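## Task

Place the entire chain bracelet inside the front-right small compartment of the jewelry box, both ear studs inside the back-left small compartment, and the bangle inside the big compartment next to the four small ones (not the long compartment along the hinge). The hinge side is the back; left and right are judged from the front looking toward the hinge. Items count only if they stay in place without the robot holding them. Finish by releasing everything and moving the grippers away.

## Robot and tools

Robot: two six-joint arms, left_arm and right_arm, each ending in a parallel two-finger gripper with a wrist camera. Bases in the scene frame: left_arm at (-0.004, +0.250, 0) with quat_wxyz (+0.996, 0, 0, -0.091); right_arm at (-0.011, -0.241, 0) with quat_wxyz (+1.000, 0, 0, +0.015). Joint ranges (rad): waist -2.618 to 3.054, shoulder 0 to 3.142, elbow 0 to 3.142, wrist pitch -1.571 to 1.571, wrist yaw -1.571 to 1.571, wrist roll -2.094 to 2.094.

Frame: one shared scene frame. Origin sits on the table surface midway between the arms, +z is up, +x reaches out over the table, +y is toward left_arm. The arm names do not correspond to image sides. On each gripper the fingers extend along its own +z and close along its own y. end_effector_position is the point between the pads, roughly 1 cm short of the fingertips.

The command row: every moving call uses a row of exactly 16 numbers covering both arms, even when only one should move: x, y, z, qw, qx, qy, qz, opening for left_arm, then those eight for right_arm. x, y, z is an absolute target for the gripper point in metres in the scene frame; qw..qz is an absolute orientation target, w first. Opening runs from -1 (closed) to +1 (fully open, 0.094 m). To keep an arm still, repeat the exact pose from the last result before it was meant to stay, with its desired opening; to keep an orientation, resend the same target quaternion rather than the drifted reported one.

Tools:
- execute_actions(actions, pictures): actions is an empty list (just report state) or a list with one item. An item with "rows" (1 to 15 rows of 16 numbers) and optional "steps" (1 to 15, default 15, each 1/30 s) plays one row per step, holding the last row for any remaining steps. An item with only "steps" (up to 300) is a wait counted from the previous result, including your reply time. A call is refused, with nothing sent, if a target lies more than 0.6 m from that arm's last reported position along any gripper axis. pictures toggles camera images.
- move(target, speed): target is one 16-number row of absolute poses; each gripper travels a straight line toward it, both finishing together, lasting 0.5 to 10 s (cut off at 10 s). speed is the path's top speed in m/s, 0.002 to 0.5, default 0.25; rotation rate is capped at twice that in rad/s. Openings are sent at the start. It does not avoid obstacles or the other arm, and grippers can lag, stray or overshoot the speed, especially near full reach.
- wait(seconds): 0 to 10 s, nothing new sent.
- zoom_image(camera, region): region [x0, y0, x1, y1] in pixels of that camera's latest image, at most 504 by 504. Cameras: cam_head_left, cam_head_right, cam_high, cam_low (504x504), cam_left_wrist, cam_right_wrist (616x616 fisheye).
- read_manual(section): only "licences"; no motion.
- finished_scene(scene): ends the current scene (give its number) irreversibly and reports success; the next scene's task appears in its result.

Controller behaviour: each step the commanded pose is clamped to within 70 mm and 16 degrees of the measured pose, then damped inverse kinematics drives the joints, favouring position over orientation. After an action ends, an arm continues only to its last clamped pose, so far targets need follow-up commands. Motions often settle a centimetre or more off, usually low. Reported hand positions can be inaccurate at long reach. Elbows stop just short of straight.

Results: a state line per arm gives position and quaternion. grip_measured is the finger opening on the command scale; the last Joint positions entry is the opening in metres; readings can be off by about 1 mm per gripper. "pose unreachable" means the clearance check altered or blocked that arm's command; HELD flags steps where a row was not sent. "Hand target" shows the pose each arm is currently driven toward. move adds a "move:" line: done, off_target, moving, held (last step blocked) or fault, plus limits: paced (pose clipped) or held (steps blocked; the arm may then jump faster than speed). If only one arm is named, the other finished. A FAULT line means an arm stopped.

Gripping: to hold something, command an opening below grip_measured; about 0.03 lower is firm, less is gentler. Pads exert roughly 50 to 62 N; parts under about 2 mm thick are gripped more weakly. Occasional tugs on held parts or pushes on loose ones can happen.

Motor heat: holding loads warms motors. MOTOR HOT appears from 75 °C; at 90 °C that arm halts for 10 s; at 100 °C it goes limp and drops. Avoid long holds.

Avoid: anything leaving the table, drops, slips, slamming, fast contacts or pressing far past contact, and the arms colliding or pushing each other. Approach items slowly, release them inside the correct compartment, then open and lift away before finishing.

Each tool is called by a JSON object that holds its "method" and its "body".

## Session

{"method": "execute_actions", "body": {"actions": []}}

Scene clock: 0.00 s of 5600.00 s.
left_arm: end_effector_position=(+0.0937, +0.0229, +0.4005) grip_measured=+1.000 end_effector_quat_wxyz=(+0.308, -0.228, +0.808, -0.448) | right_arm: end_effector_position=(+0.3516, -0.5068, +0.3418) grip_measured=+1.000 end_effector_quat_wxyz=(+0.616, -0.489, +0.478, -0.390)
Joint positions: left_arm=[-1.617  1.068  1.583 -1.298 -0.954 -1.926  0.094] | right_arm=[-1.051  1.676  1.175  0.705 -1.248 -1.168  0.094]
Joint velocities: left_arm=[-0.002  0.007  0.017  0.022  0.007  0.007  0.   ] | right_arm=[ 0.007 -0.007 -0.017  0.095 -0.066  0.066  0.   ]
Motor temperatures (°C, as the motors report them): left_arm=[28 29 30 27 29 28] | right_arm=[29 29 28 30 27 29]
Hand target (left_arm): +0.097, +0.027, +0.405; +0.318, -0.229, +0.803, -0.450
Hand target (right_arm): +0.352, -0.507, +0.341; +0.618, -0.485, +0.484, -0.385

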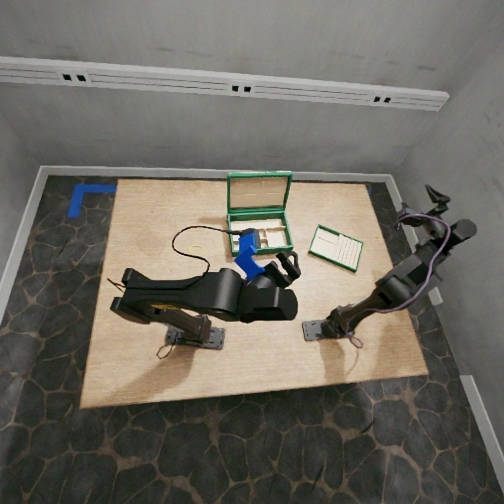

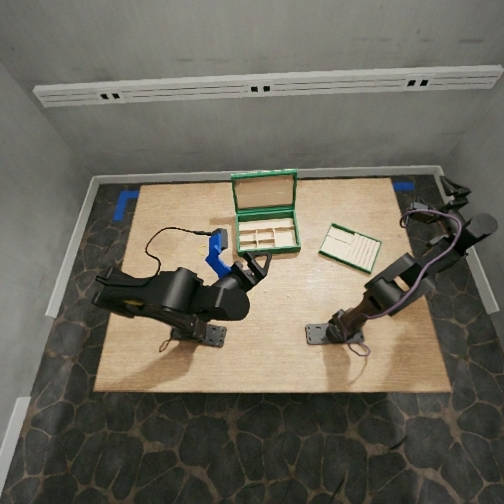

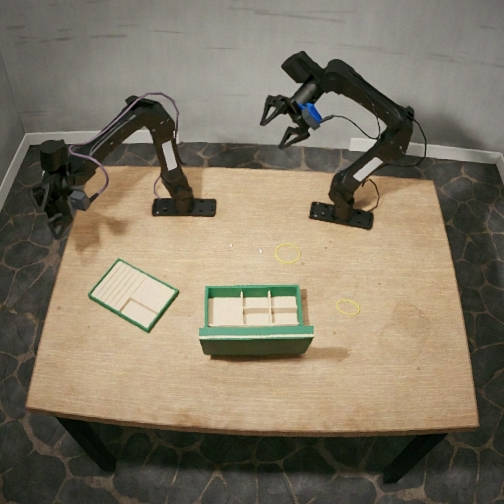

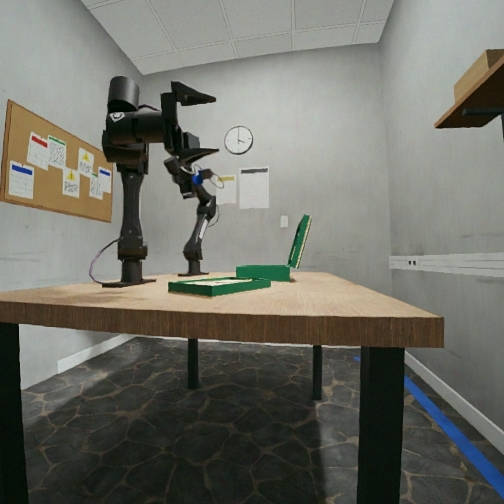

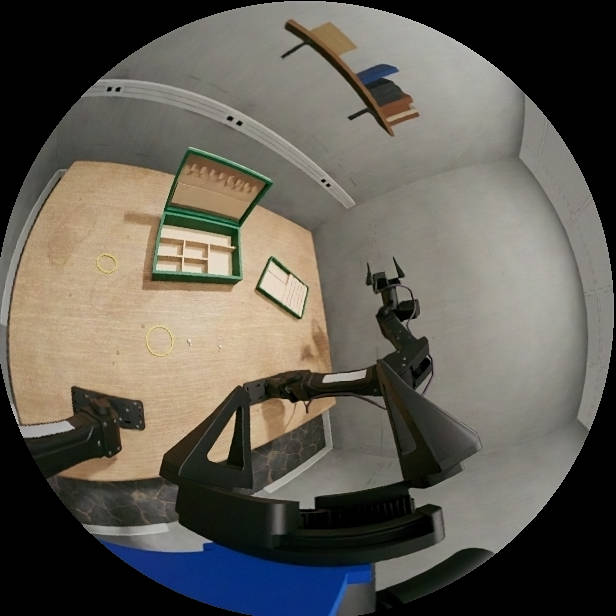

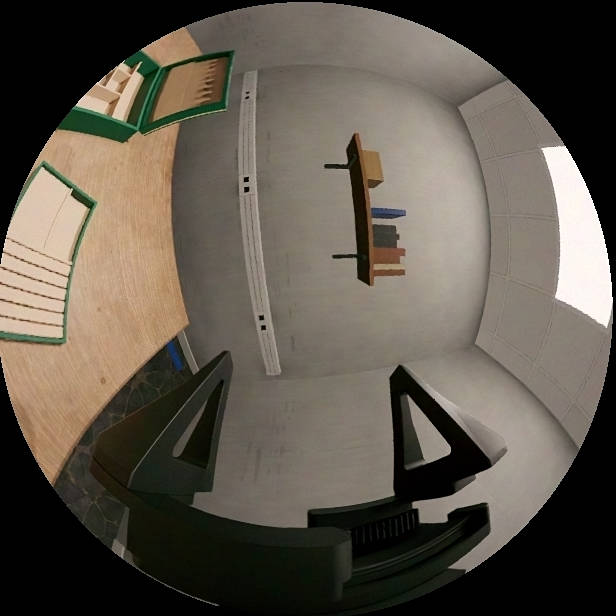

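{"method": "move", "body": {"target": [0.2,0.12,0.25,0,0,1,0,1,0.15,-0.15,0.2,0,0,1,0,1]}}

Scene clock: 6.00 s of 5600.00 s.
left_arm: end_effector_position=(+0.1968, +0.1158, +0.2545) grip_measured=+1.000 end_effector_quat_wxyz=(+0.100, +0.002, +0.992, -0.076) | right_arm: end_effector_position=(+0.1615, -0.1478, +0.2059) grip_measured=+1.000 end_effector_quat_wxyz=(+0.071, +0.001, +0.997, +0.018)
Joint positions: left_arm=[-0.399  1.333  1.588 -1.574  0.018 -0.579  0.094] | right_arm=[ 0.497  1.199  1.312 -1.543  0.039  0.528  0.094]
Joint velocities: left_arm=[-0.022  0.012 -0.002 -0.081 -0.066  0.051  0.   ] | right_arm=[ 0.012 -0.002  0.002  0.007 -0.022  0.037  0.   ]
Motor temperatures (°C, as the motors report them): left_arm=[28 29 31 27 29 28] | right_arm=[29 29 29 30 27 29]
Hand target (left_arm): +0.198, +0.120, +0.249; +0.095, +0.003, +0.993, -0.062
Hand target (right_arm): +0.154, -0.149, +0.200; +0.049, +0.000, +0.999, +0.010
Off the commanded pose (left_arm): 0.007 m, 14 deg.
Off the commanded pose (right_arm): 0.013 m, 8 deg.
joint sent to its limit (left arm) — the command would take joint 4 (wrist pitch) past its lower limit, so that joint was sent only as far as its limit.
joint sent to its limit (right arm) — the command would take joint 4 (wrist pitch) past its lower limit, so that joint was sent only as far as its limit.
move: off_target (left_arm, right_arm)

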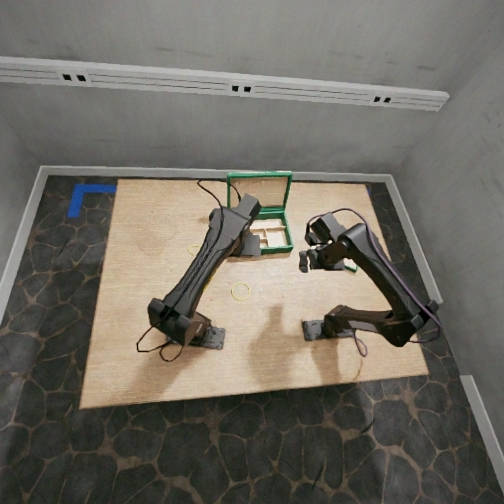

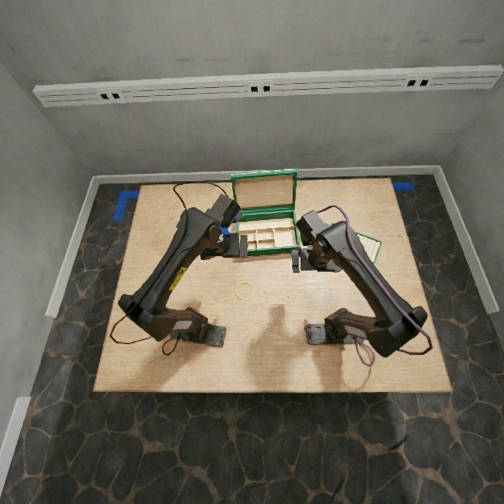

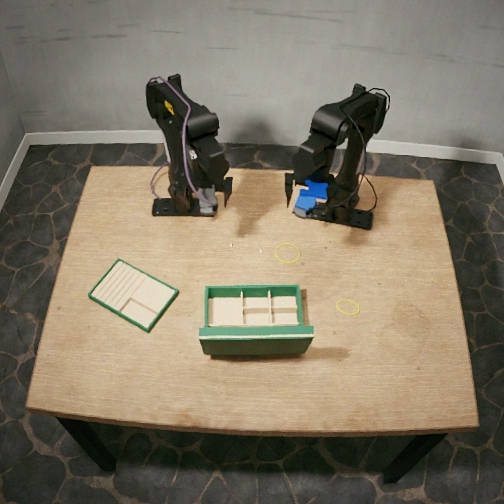

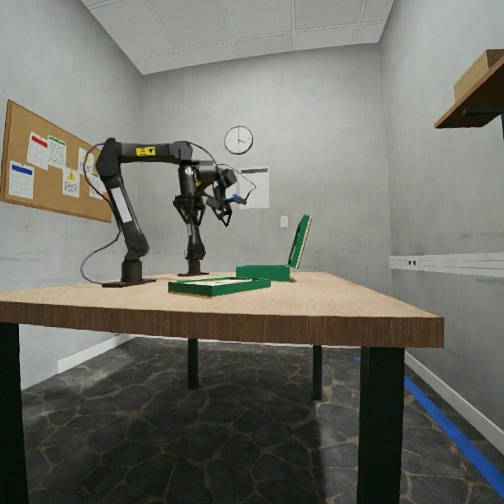

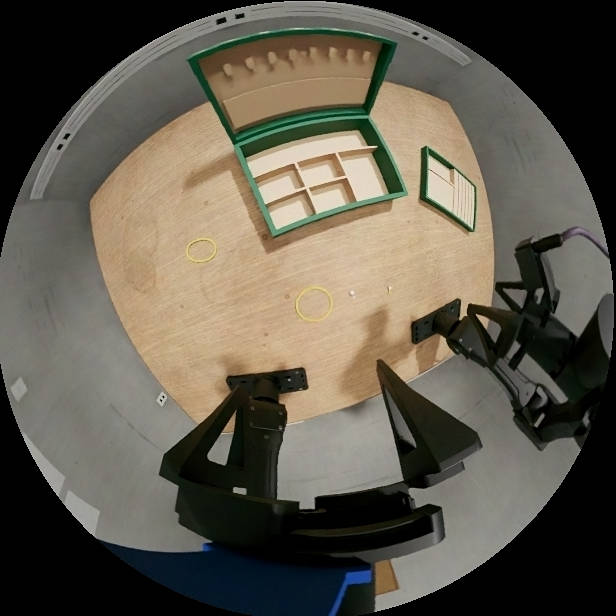

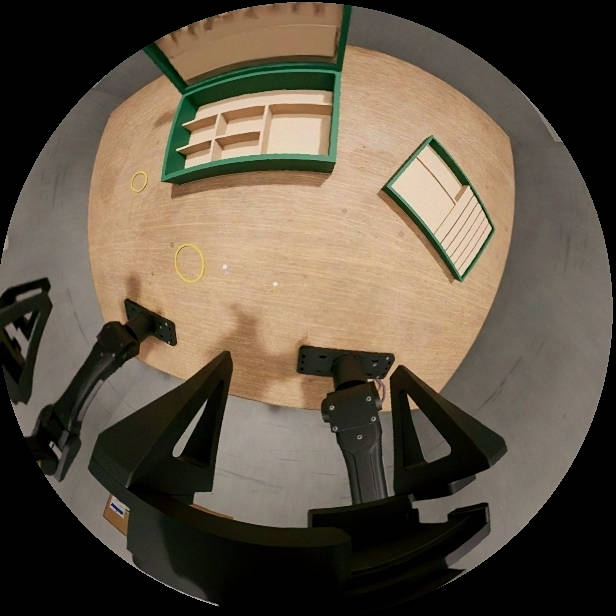

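Go lower: left to chain, right to the near stud.

{"method": "move", "body": {"target": [0.33,0.24,0.06,0,0,1,0,0,0.14,-0.10,0.06,0,0,1,0,0]}}

Scene clock: 8.77 s of 5600.00 s.
left_arm: end_effector_position=(+0.3154, +0.2389, +0.0512) grip_measured=+0.001 end_effector_quat_wxyz=(-0.030, -0.002, +1.000, -0.002) | right_arm: end_effector_position=(+0.1412, -0.1035, +0.0649) grip_measured=+0.002 end_effector_quat_wxyz=(+0.005, +0.001, +1.000, -0.001)
Joint positions: left_arm=[ 0.147  1.851  1.317 -1.096  0.005 -0.039  0.047] | right_arm=[ 0.709  1.339  0.849 -1.076  0.009  0.742  0.047]
Joint velocities: left_arm=[-0.002  0.002 -0.007  0.022 -0.022  0.007  0.   ] | right_arm=[ 0.002  0.007 -0.007  0.022 -0.066  0.037  0.   ]
Motor temperatures (°C, as the motors report them): left_arm=[28 29 31 27 29 28] | right_arm=[29 29 29 30 27 29]
Hand target (left_arm): +0.329, +0.241, +0.060; -0.002, +0.001, +1.000, +0.001
Hand target (right_arm): +0.139, -0.101, +0.060; +0.002, -0.001, +1.000, -0.001
Off the commanded pose (left_arm): 0.017 m, 3 deg.
Off the commanded pose (right_arm): 0.006 m, 1 deg.
move: off_target (left_arm)

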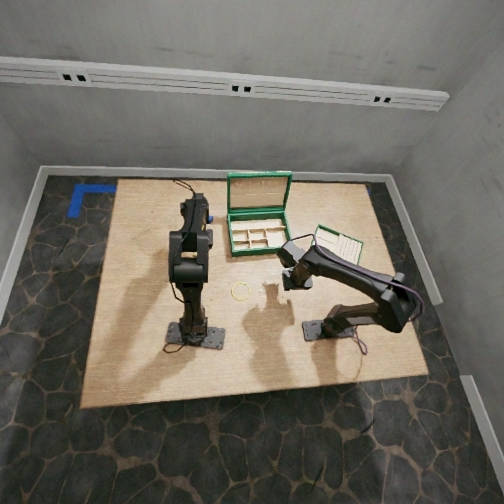

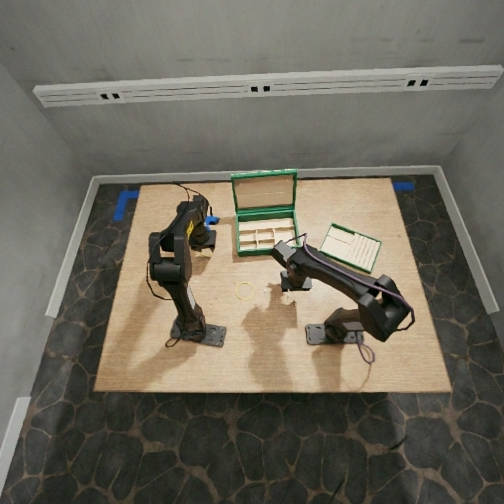

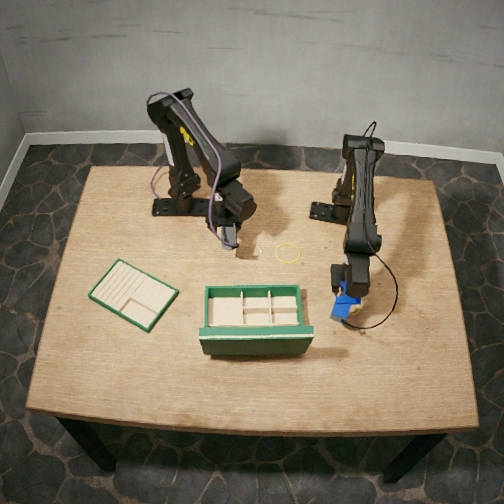

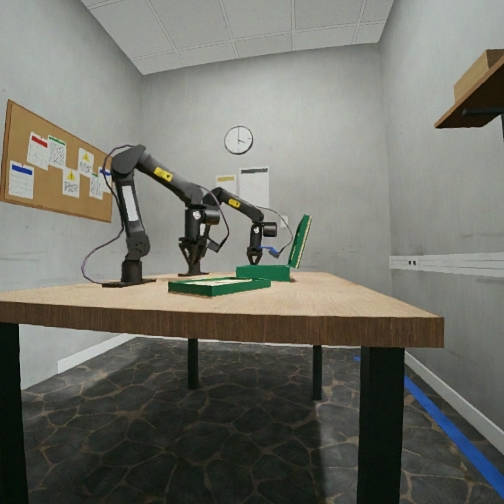

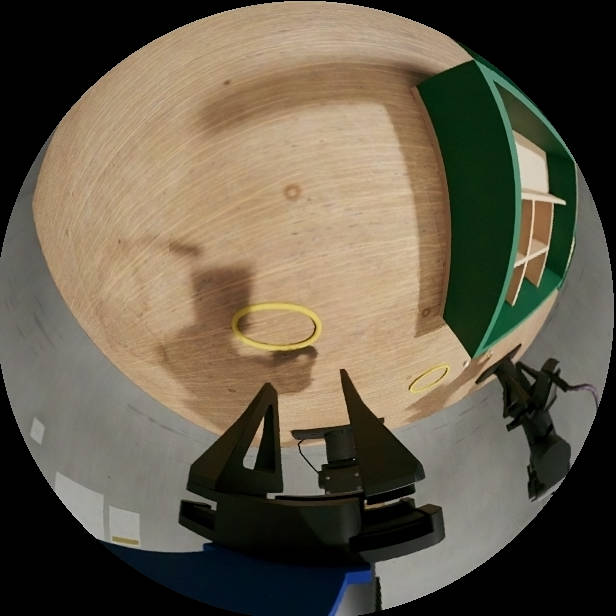

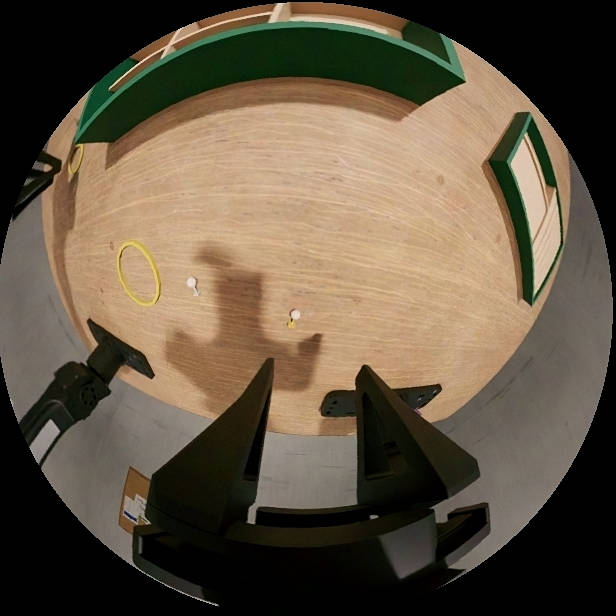

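{"method": "move", "body": {"target": [0.35,0.23,0.03,0,0,1,0,0,0.15,-0.085,0.02,0,0,1,0,0], "speed": 0.1}}

Scene clock: 10.87 s of 5600.00 s.
left_arm: end_effector_position=(+0.3308, +0.2334, +0.0222) grip_measured=+0.001 end_effector_quat_wxyz=(-0.029, -0.000, +1.000, -0.001) | right_arm: end_effector_position=(+0.1529, -0.0869, +0.0256) grip_measured=+0.002 end_effector_quat_wxyz=(+0.004, +0.002, +1.000, +0.000)
Joint positions: left_arm=[ 0.132  1.941  1.317 -1.004  0.005 -0.05   0.047] | right_arm=[ 0.726  1.476  0.796 -0.884  0.005  0.76   0.047]
Joint velocities: left_arm=[ 0.002 -0.007  0.012 -0.037  0.007  0.007 -0.   ] | right_arm=[-0.002 -0.017  0.002  0.037 -0.007  0.022 -0.001]
Motor temperatures (°C, as the motors report them): left_arm=[28 30 31 27 29 28] | right_arm=[29 29 29 30 27 29]
Hand target (left_arm): +0.350, +0.230, +0.031; +0.000, -0.000, +1.000, -0.000
Hand target (right_arm): +0.150, -0.086, +0.020; +0.000, -0.000, +1.000, -0.000
Off the commanded pose (left_arm): 0.021 m, 3 deg.
Off the commanded pose (right_arm): 0.007 m, 1 deg.
move: off_target (left_arm)

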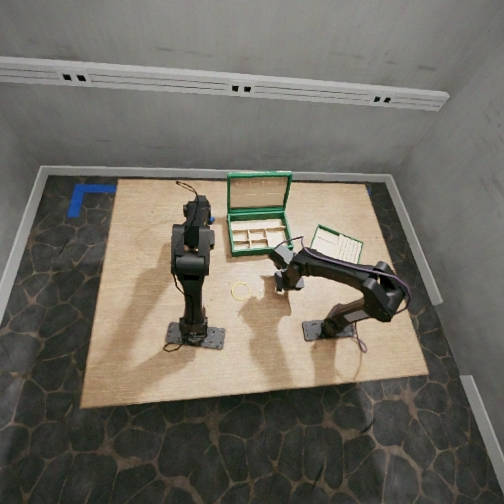

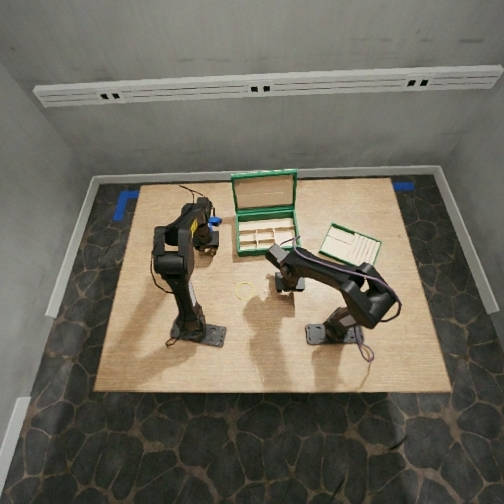

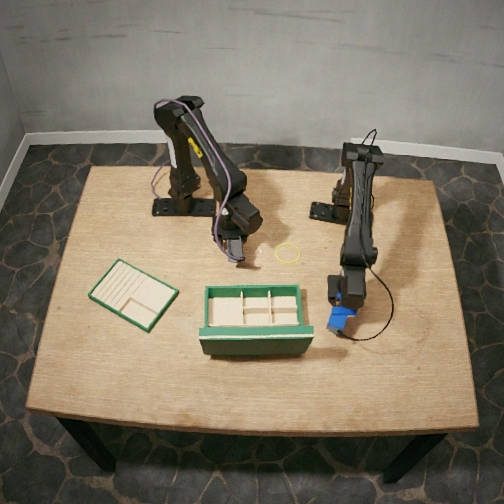

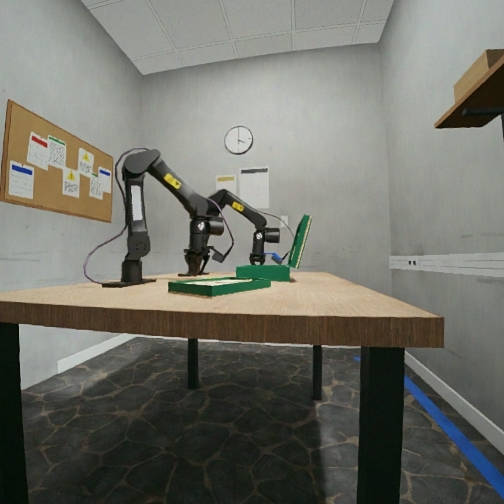

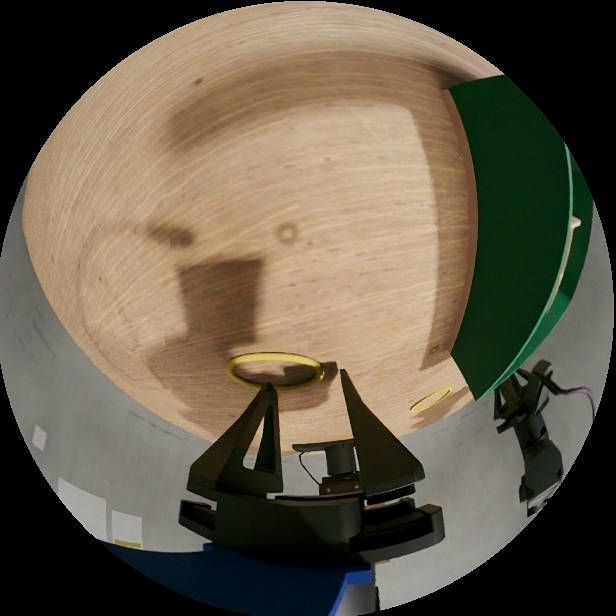

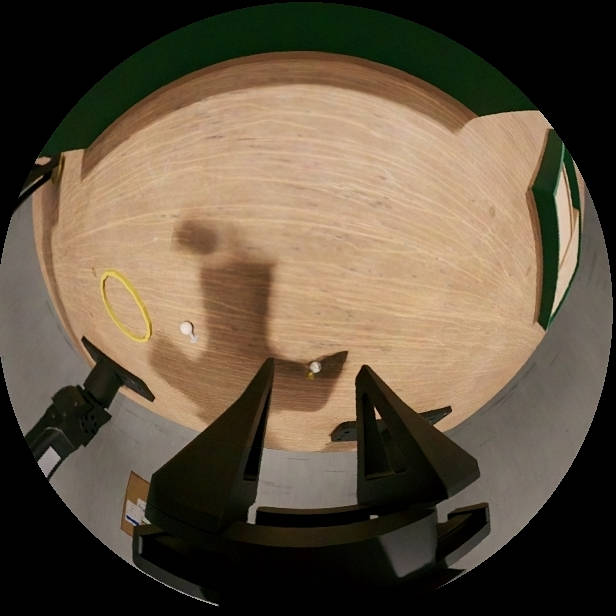

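{"method": "move", "body": {"target": [0.355,0.222,0.018,0,0,1,0,0,0.142,-0.085,0.006,0,0,1,0,-0.5], "speed": 0.05}}

Scene clock: 12.43 s of 5600.00 s.
left_arm: end_effector_position=(+0.3374, +0.2262, +0.0140) grip_measured=+0.001 end_effector_quat_wxyz=(-0.025, -0.000, +1.000, +0.000) | right_arm: end_effector_position=(+0.1461, -0.0851, +0.0135) grip_measured=-0.498 end_effector_quat_wxyz=(+0.007, +0.002, +1.000, +0.004)
Joint positions: left_arm=[ 0.111  1.972  1.326 -0.975  0.003 -0.072  0.047] | right_arm=[ 0.752  1.476  0.742 -0.82   0.004  0.786  0.024]
Joint velocities: left_arm=[-0.017  0.027  0.017 -0.037  0.022 -0.007 -0.   ] | right_arm=[ 0.017  0.002 -0.007  0.007 -0.007 -0.007  0.   ]
Motor temperatures (°C, as the motors report them): left_arm=[28 30 31 27 29 28] | right_arm=[29 30 29 30 27 29]
Hand target (left_arm): +0.355, +0.222, +0.019; +0.000, -0.000, +1.000, -0.000
Hand target (right_arm): +0.142, -0.085, +0.006; +0.000, -0.000, +1.000, -0.000
Off the commanded pose (left_arm): 0.019 m, 3 deg.
Off the commanded pose (right_arm): 0.009 m, 1 deg.
move: off_target (left_arm)

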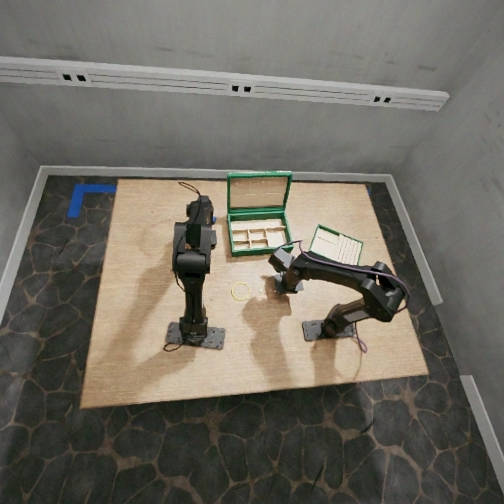

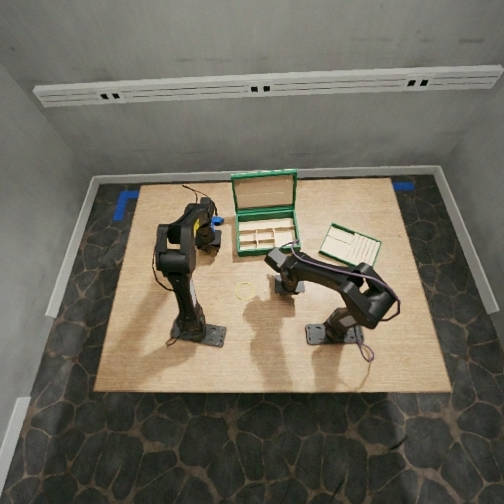

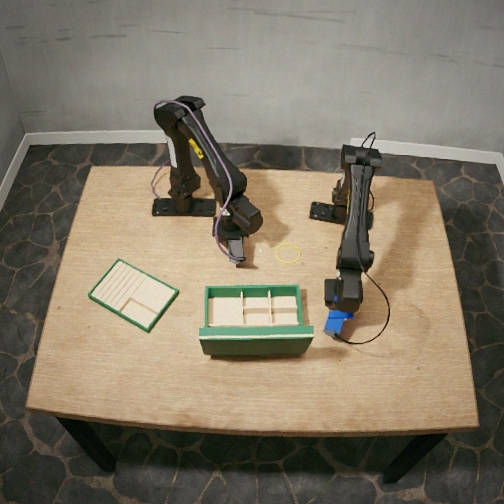

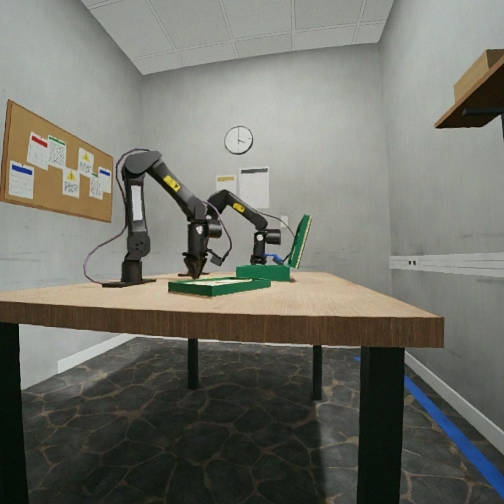

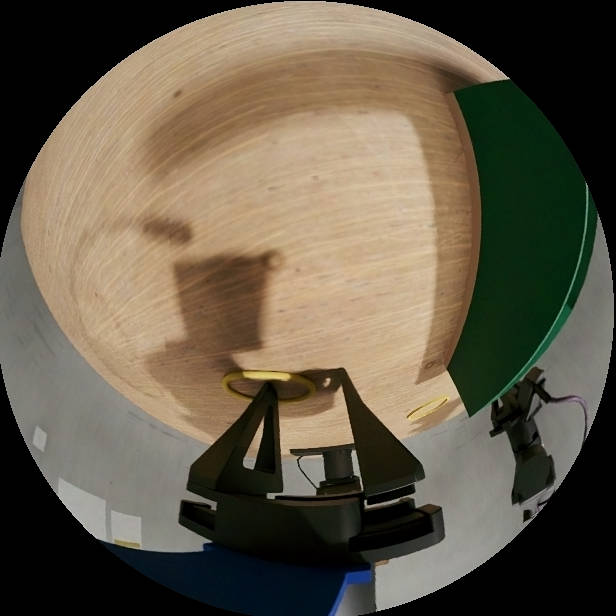

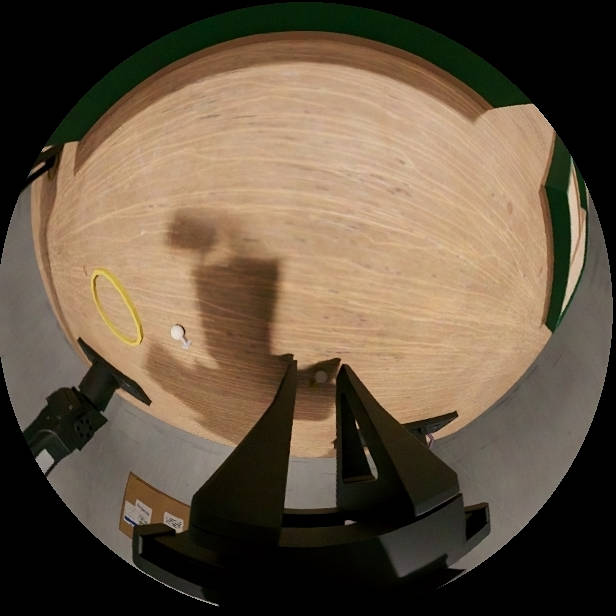

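{"method": "move", "body": {"target": [0.355,0.222,0.016,0,0,1,0,0,0.134,-0.085,0.004,0,0,1,0,-0.5], "speed": 0.05}}

{"method": "move", "body": {"target": [0.355,0.222,0.016,0,0,1,0,-0.97,0.134,-0.085,0.004,0,0,1,0,-0.93], "speed": 0.05}}

{"method": "move", "body": {"target": [0.355,0.222,0.13,0,0,1,0,-0.97,0.134,-0.15,0.1,0,0,1,0,-0.93], "speed": 0.15}}

Scene clock: 14.30 s of 5600.00 s.
left_arm: end_effector_position=(+0.3380, +0.2261, +0.0140) grip_measured=+0.001 end_effector_quat_wxyz=(-0.024, -0.001, +1.000, +0.000) | right_arm: end_effector_position=(+0.1369, -0.0860, +0.0081) grip_measured=-0.498 end_effector_quat_wxyz=(+0.002, +0.001, +1.000, -0.001)
Joint positions: left_arm=[ 0.111  1.972  1.326 -0.973  0.003 -0.073  0.047] | right_arm=[ 0.779  1.476  0.717 -0.812  0.004  0.812  0.024]
Joint velocities: left_arm=[-0.007  0.017 -0.012 -0.037 -0.037 -0.007 -0.001] | right_arm=[ 0.002 -0.007 -0.012  0.022 -0.022 -0.037  0.001]
Motor temperatures (°C, as the motors report them): left_arm=[28 31 32 27 29 28] | right_arm=[29 30 29 30 27 29]
Hand target (left_arm): +0.354, +0.222, +0.017; -0.000, -0.000, +1.000, -0.000
Hand target (right_arm): +0.134, -0.085, +0.004; +0.000, -0.000, +1.000, -0.000
Off the commanded pose (left_arm): 0.018 m, 3 deg.
Off the commanded pose (right_arm): 0.005 m, 0 deg.
move: off_target (left_arm)

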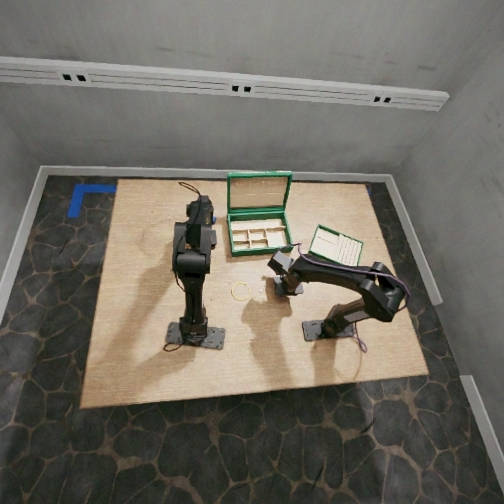

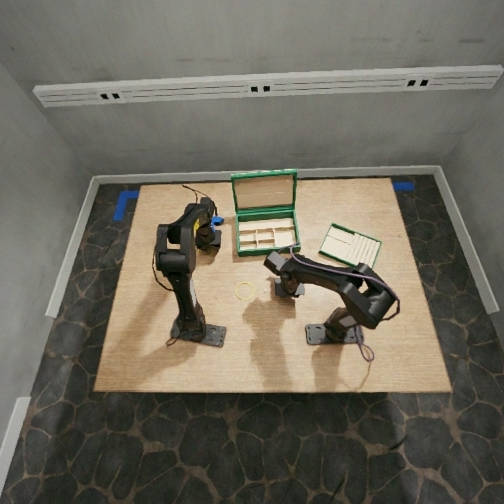

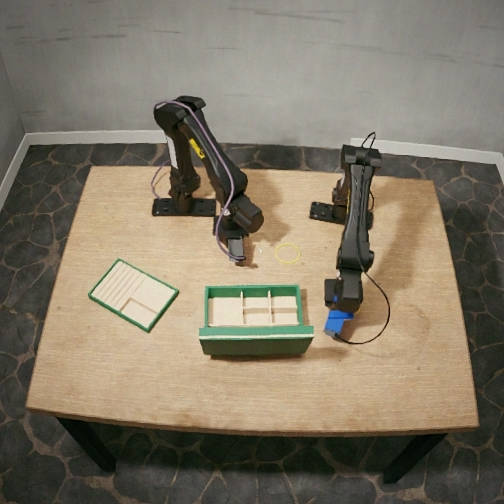

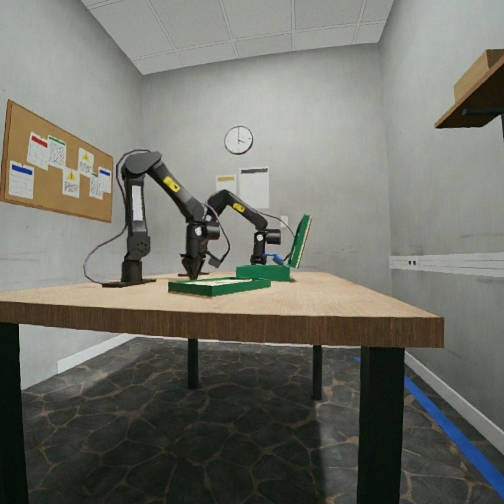

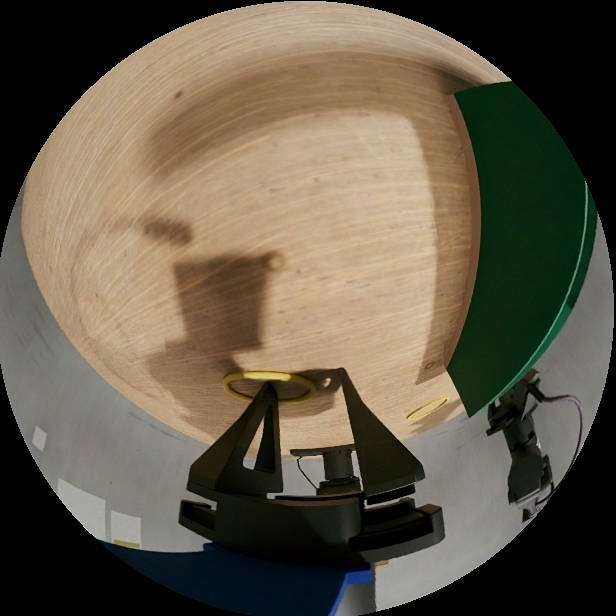

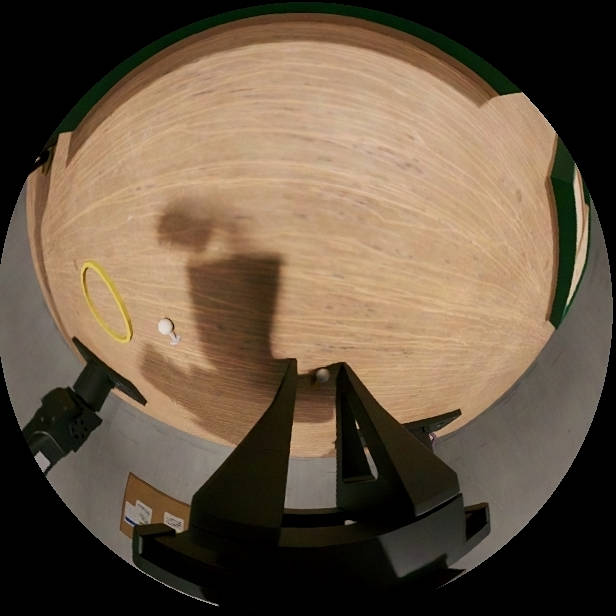

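Scene clock: 15.03 s of 5600.00 s.
left_arm: end_effector_position=(+0.3395, +0.2260, +0.0139) grip_measured=-0.953 end_effector_quat_wxyz=(-0.021, -0.001, +1.000, -0.000) | right_arm: end_effector_position=(+0.1372, -0.0858, +0.0081) grip_measured=-0.918 end_effector_quat_wxyz=(+0.002, +0.002, +1.000, -0.001)
Joint positions: left_arm=[ 0.111  1.972  1.326 -0.967  0.003 -0.073  0.002] | right_arm=[ 0.779  1.476  0.717 -0.811  0.004  0.813  0.004]
Joint velocities: left_arm=[-0.002 -0.017 -0.002 -0.007  0.022  0.022  0.   ] | right_arm=[-0.002  0.007  0.007 -0.051 -0.051  0.051 -0.   ]
Motor temperatures (°C, as the motors report them): left_arm=[28 31 32 27 29 28] | right_arm=[29 30 29 30 27 29]
Hand target (left_arm): +0.355, +0.222, +0.016; +0.000, -0.000, +1.000, -0.000
Hand target (right_arm): +0.134, -0.085, +0.004; -0.000, -0.000, +1.000, -0.000
Off the commanded pose (left_arm): 0.016 m, 2 deg.
Off the commanded pose (right_arm): 0.005 m, 0 deg.
move: off_target (left_arm)

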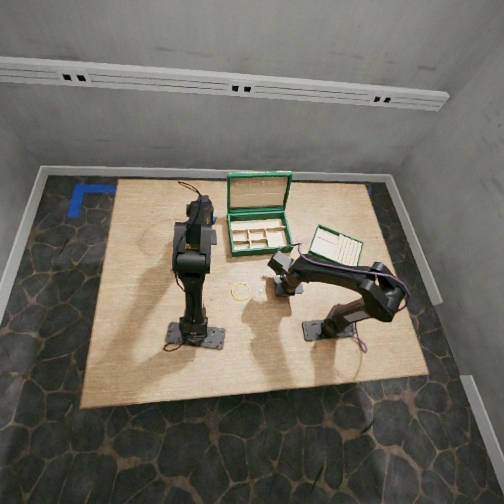

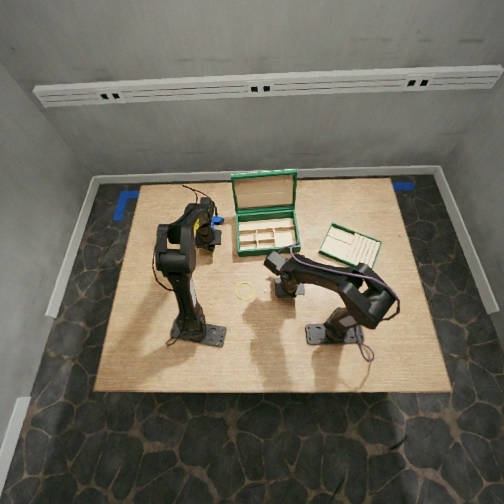

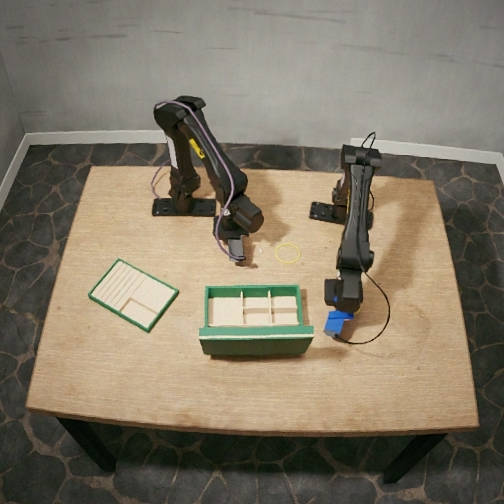

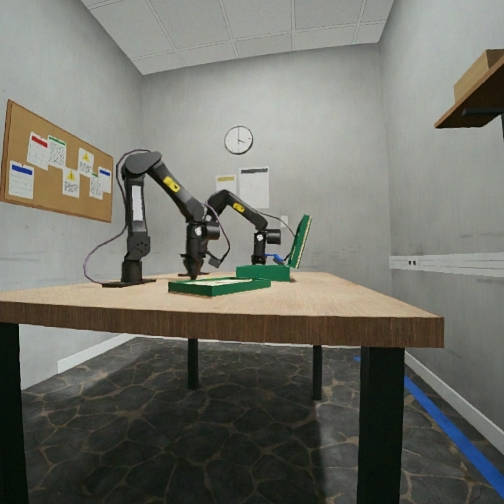

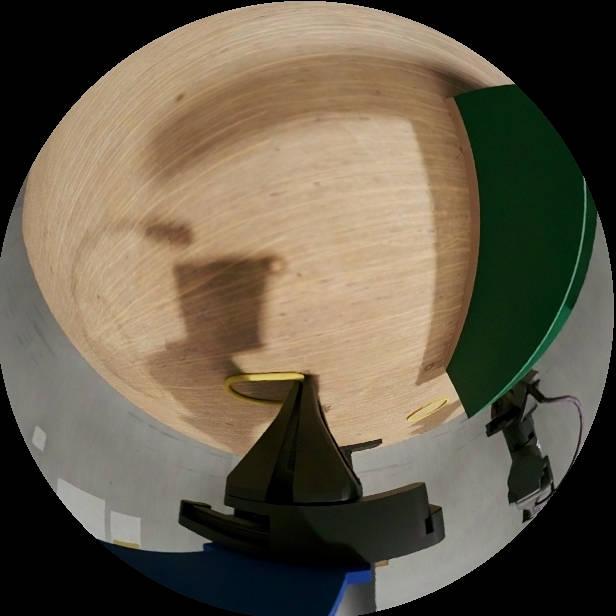

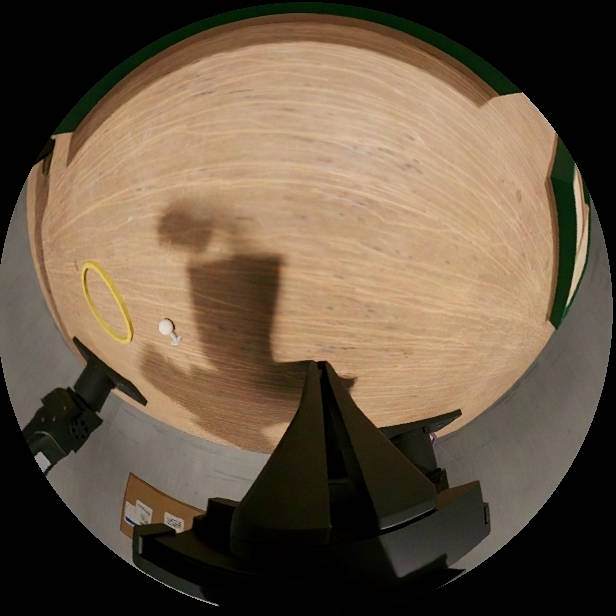

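Scene clock: 16.47 s of 5600.00 s.
left_arm: end_effector_position=(+0.3462, +0.2255, +0.1139) grip_measured=-0.953 end_effector_quat_wxyz=(-0.027, -0.001, +1.000, +0.000) | right_arm: end_effector_position=(+0.1331, -0.1477, +0.0919) grip_measured=-0.918 end_effector_quat_wxyz=(-0.007, -0.002, +1.000, -0.005)
Joint positions: left_arm=[ 0.111  1.927  1.671 -1.368  0.003 -0.073  0.002] | right_arm=[ 0.542  1.201  0.864 -1.25   0.002  0.568  0.004]
Joint velocities: left_arm=[-0.007 -0.017 -0.002 -0.022  0.066 -0.066  0.   ] | right_arm=[-0.012 -0.017 -0.002 -0.007 -0.007  0.007 -0.001]
Motor temperatures (°C, as the motors report them): left_arm=[28 31 32 27 29 28] | right_arm=[29 30 29 30 27 29]
Hand target (left_arm): +0.354, +0.222, +0.130; +0.000, -0.000, +1.000, -0.000
Hand target (right_arm): +0.134, -0.149, +0.099; -0.002, -0.000, +1.000, -0.000
Off the commanded pose (left_arm): 0.019 m, 3 deg.
Off the commanded pose (right_arm): 0.008 m, 1 deg.
move: off_target (left_arm)

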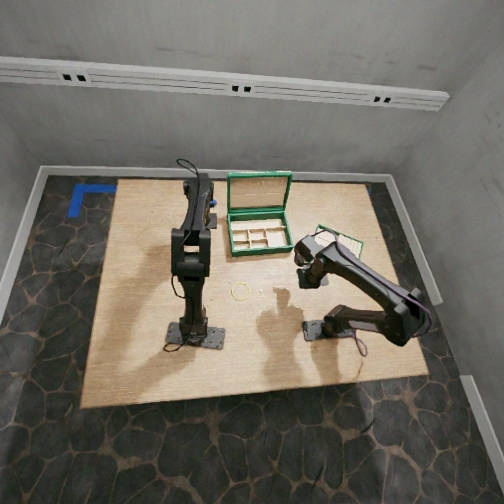

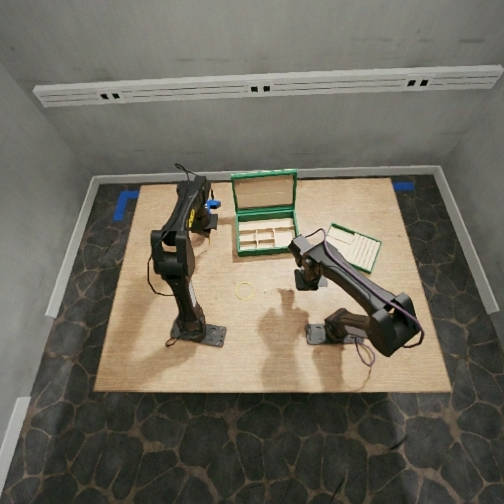

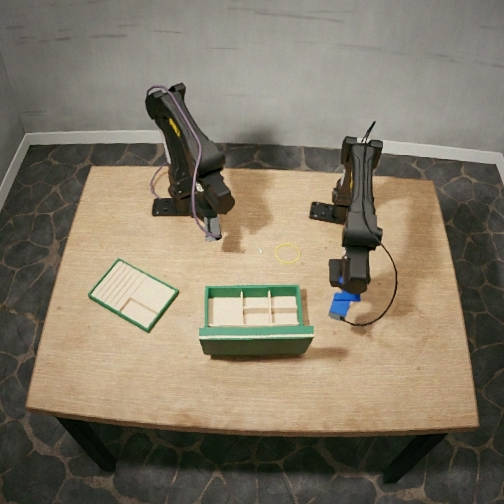

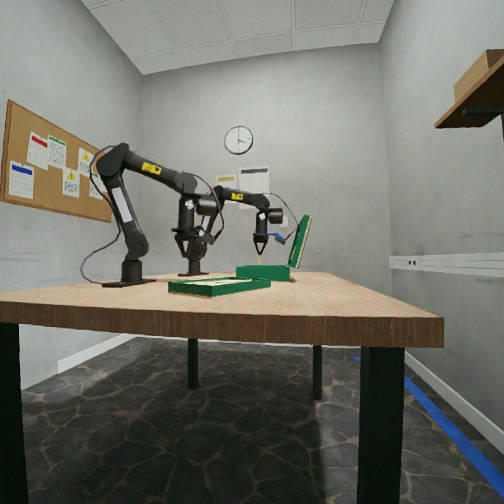

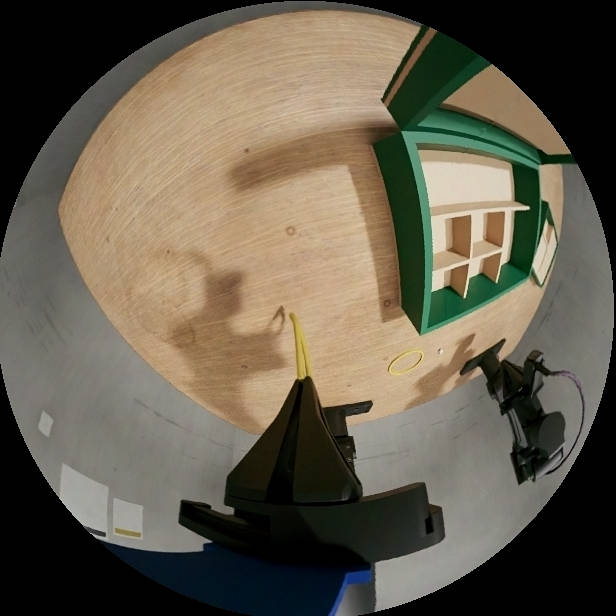

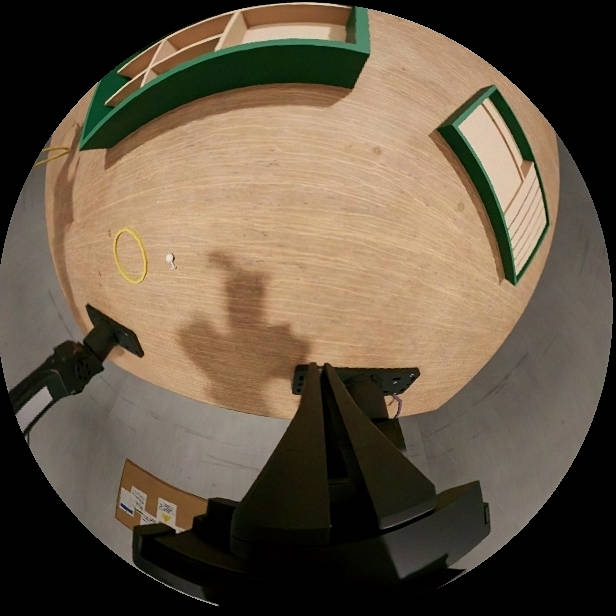

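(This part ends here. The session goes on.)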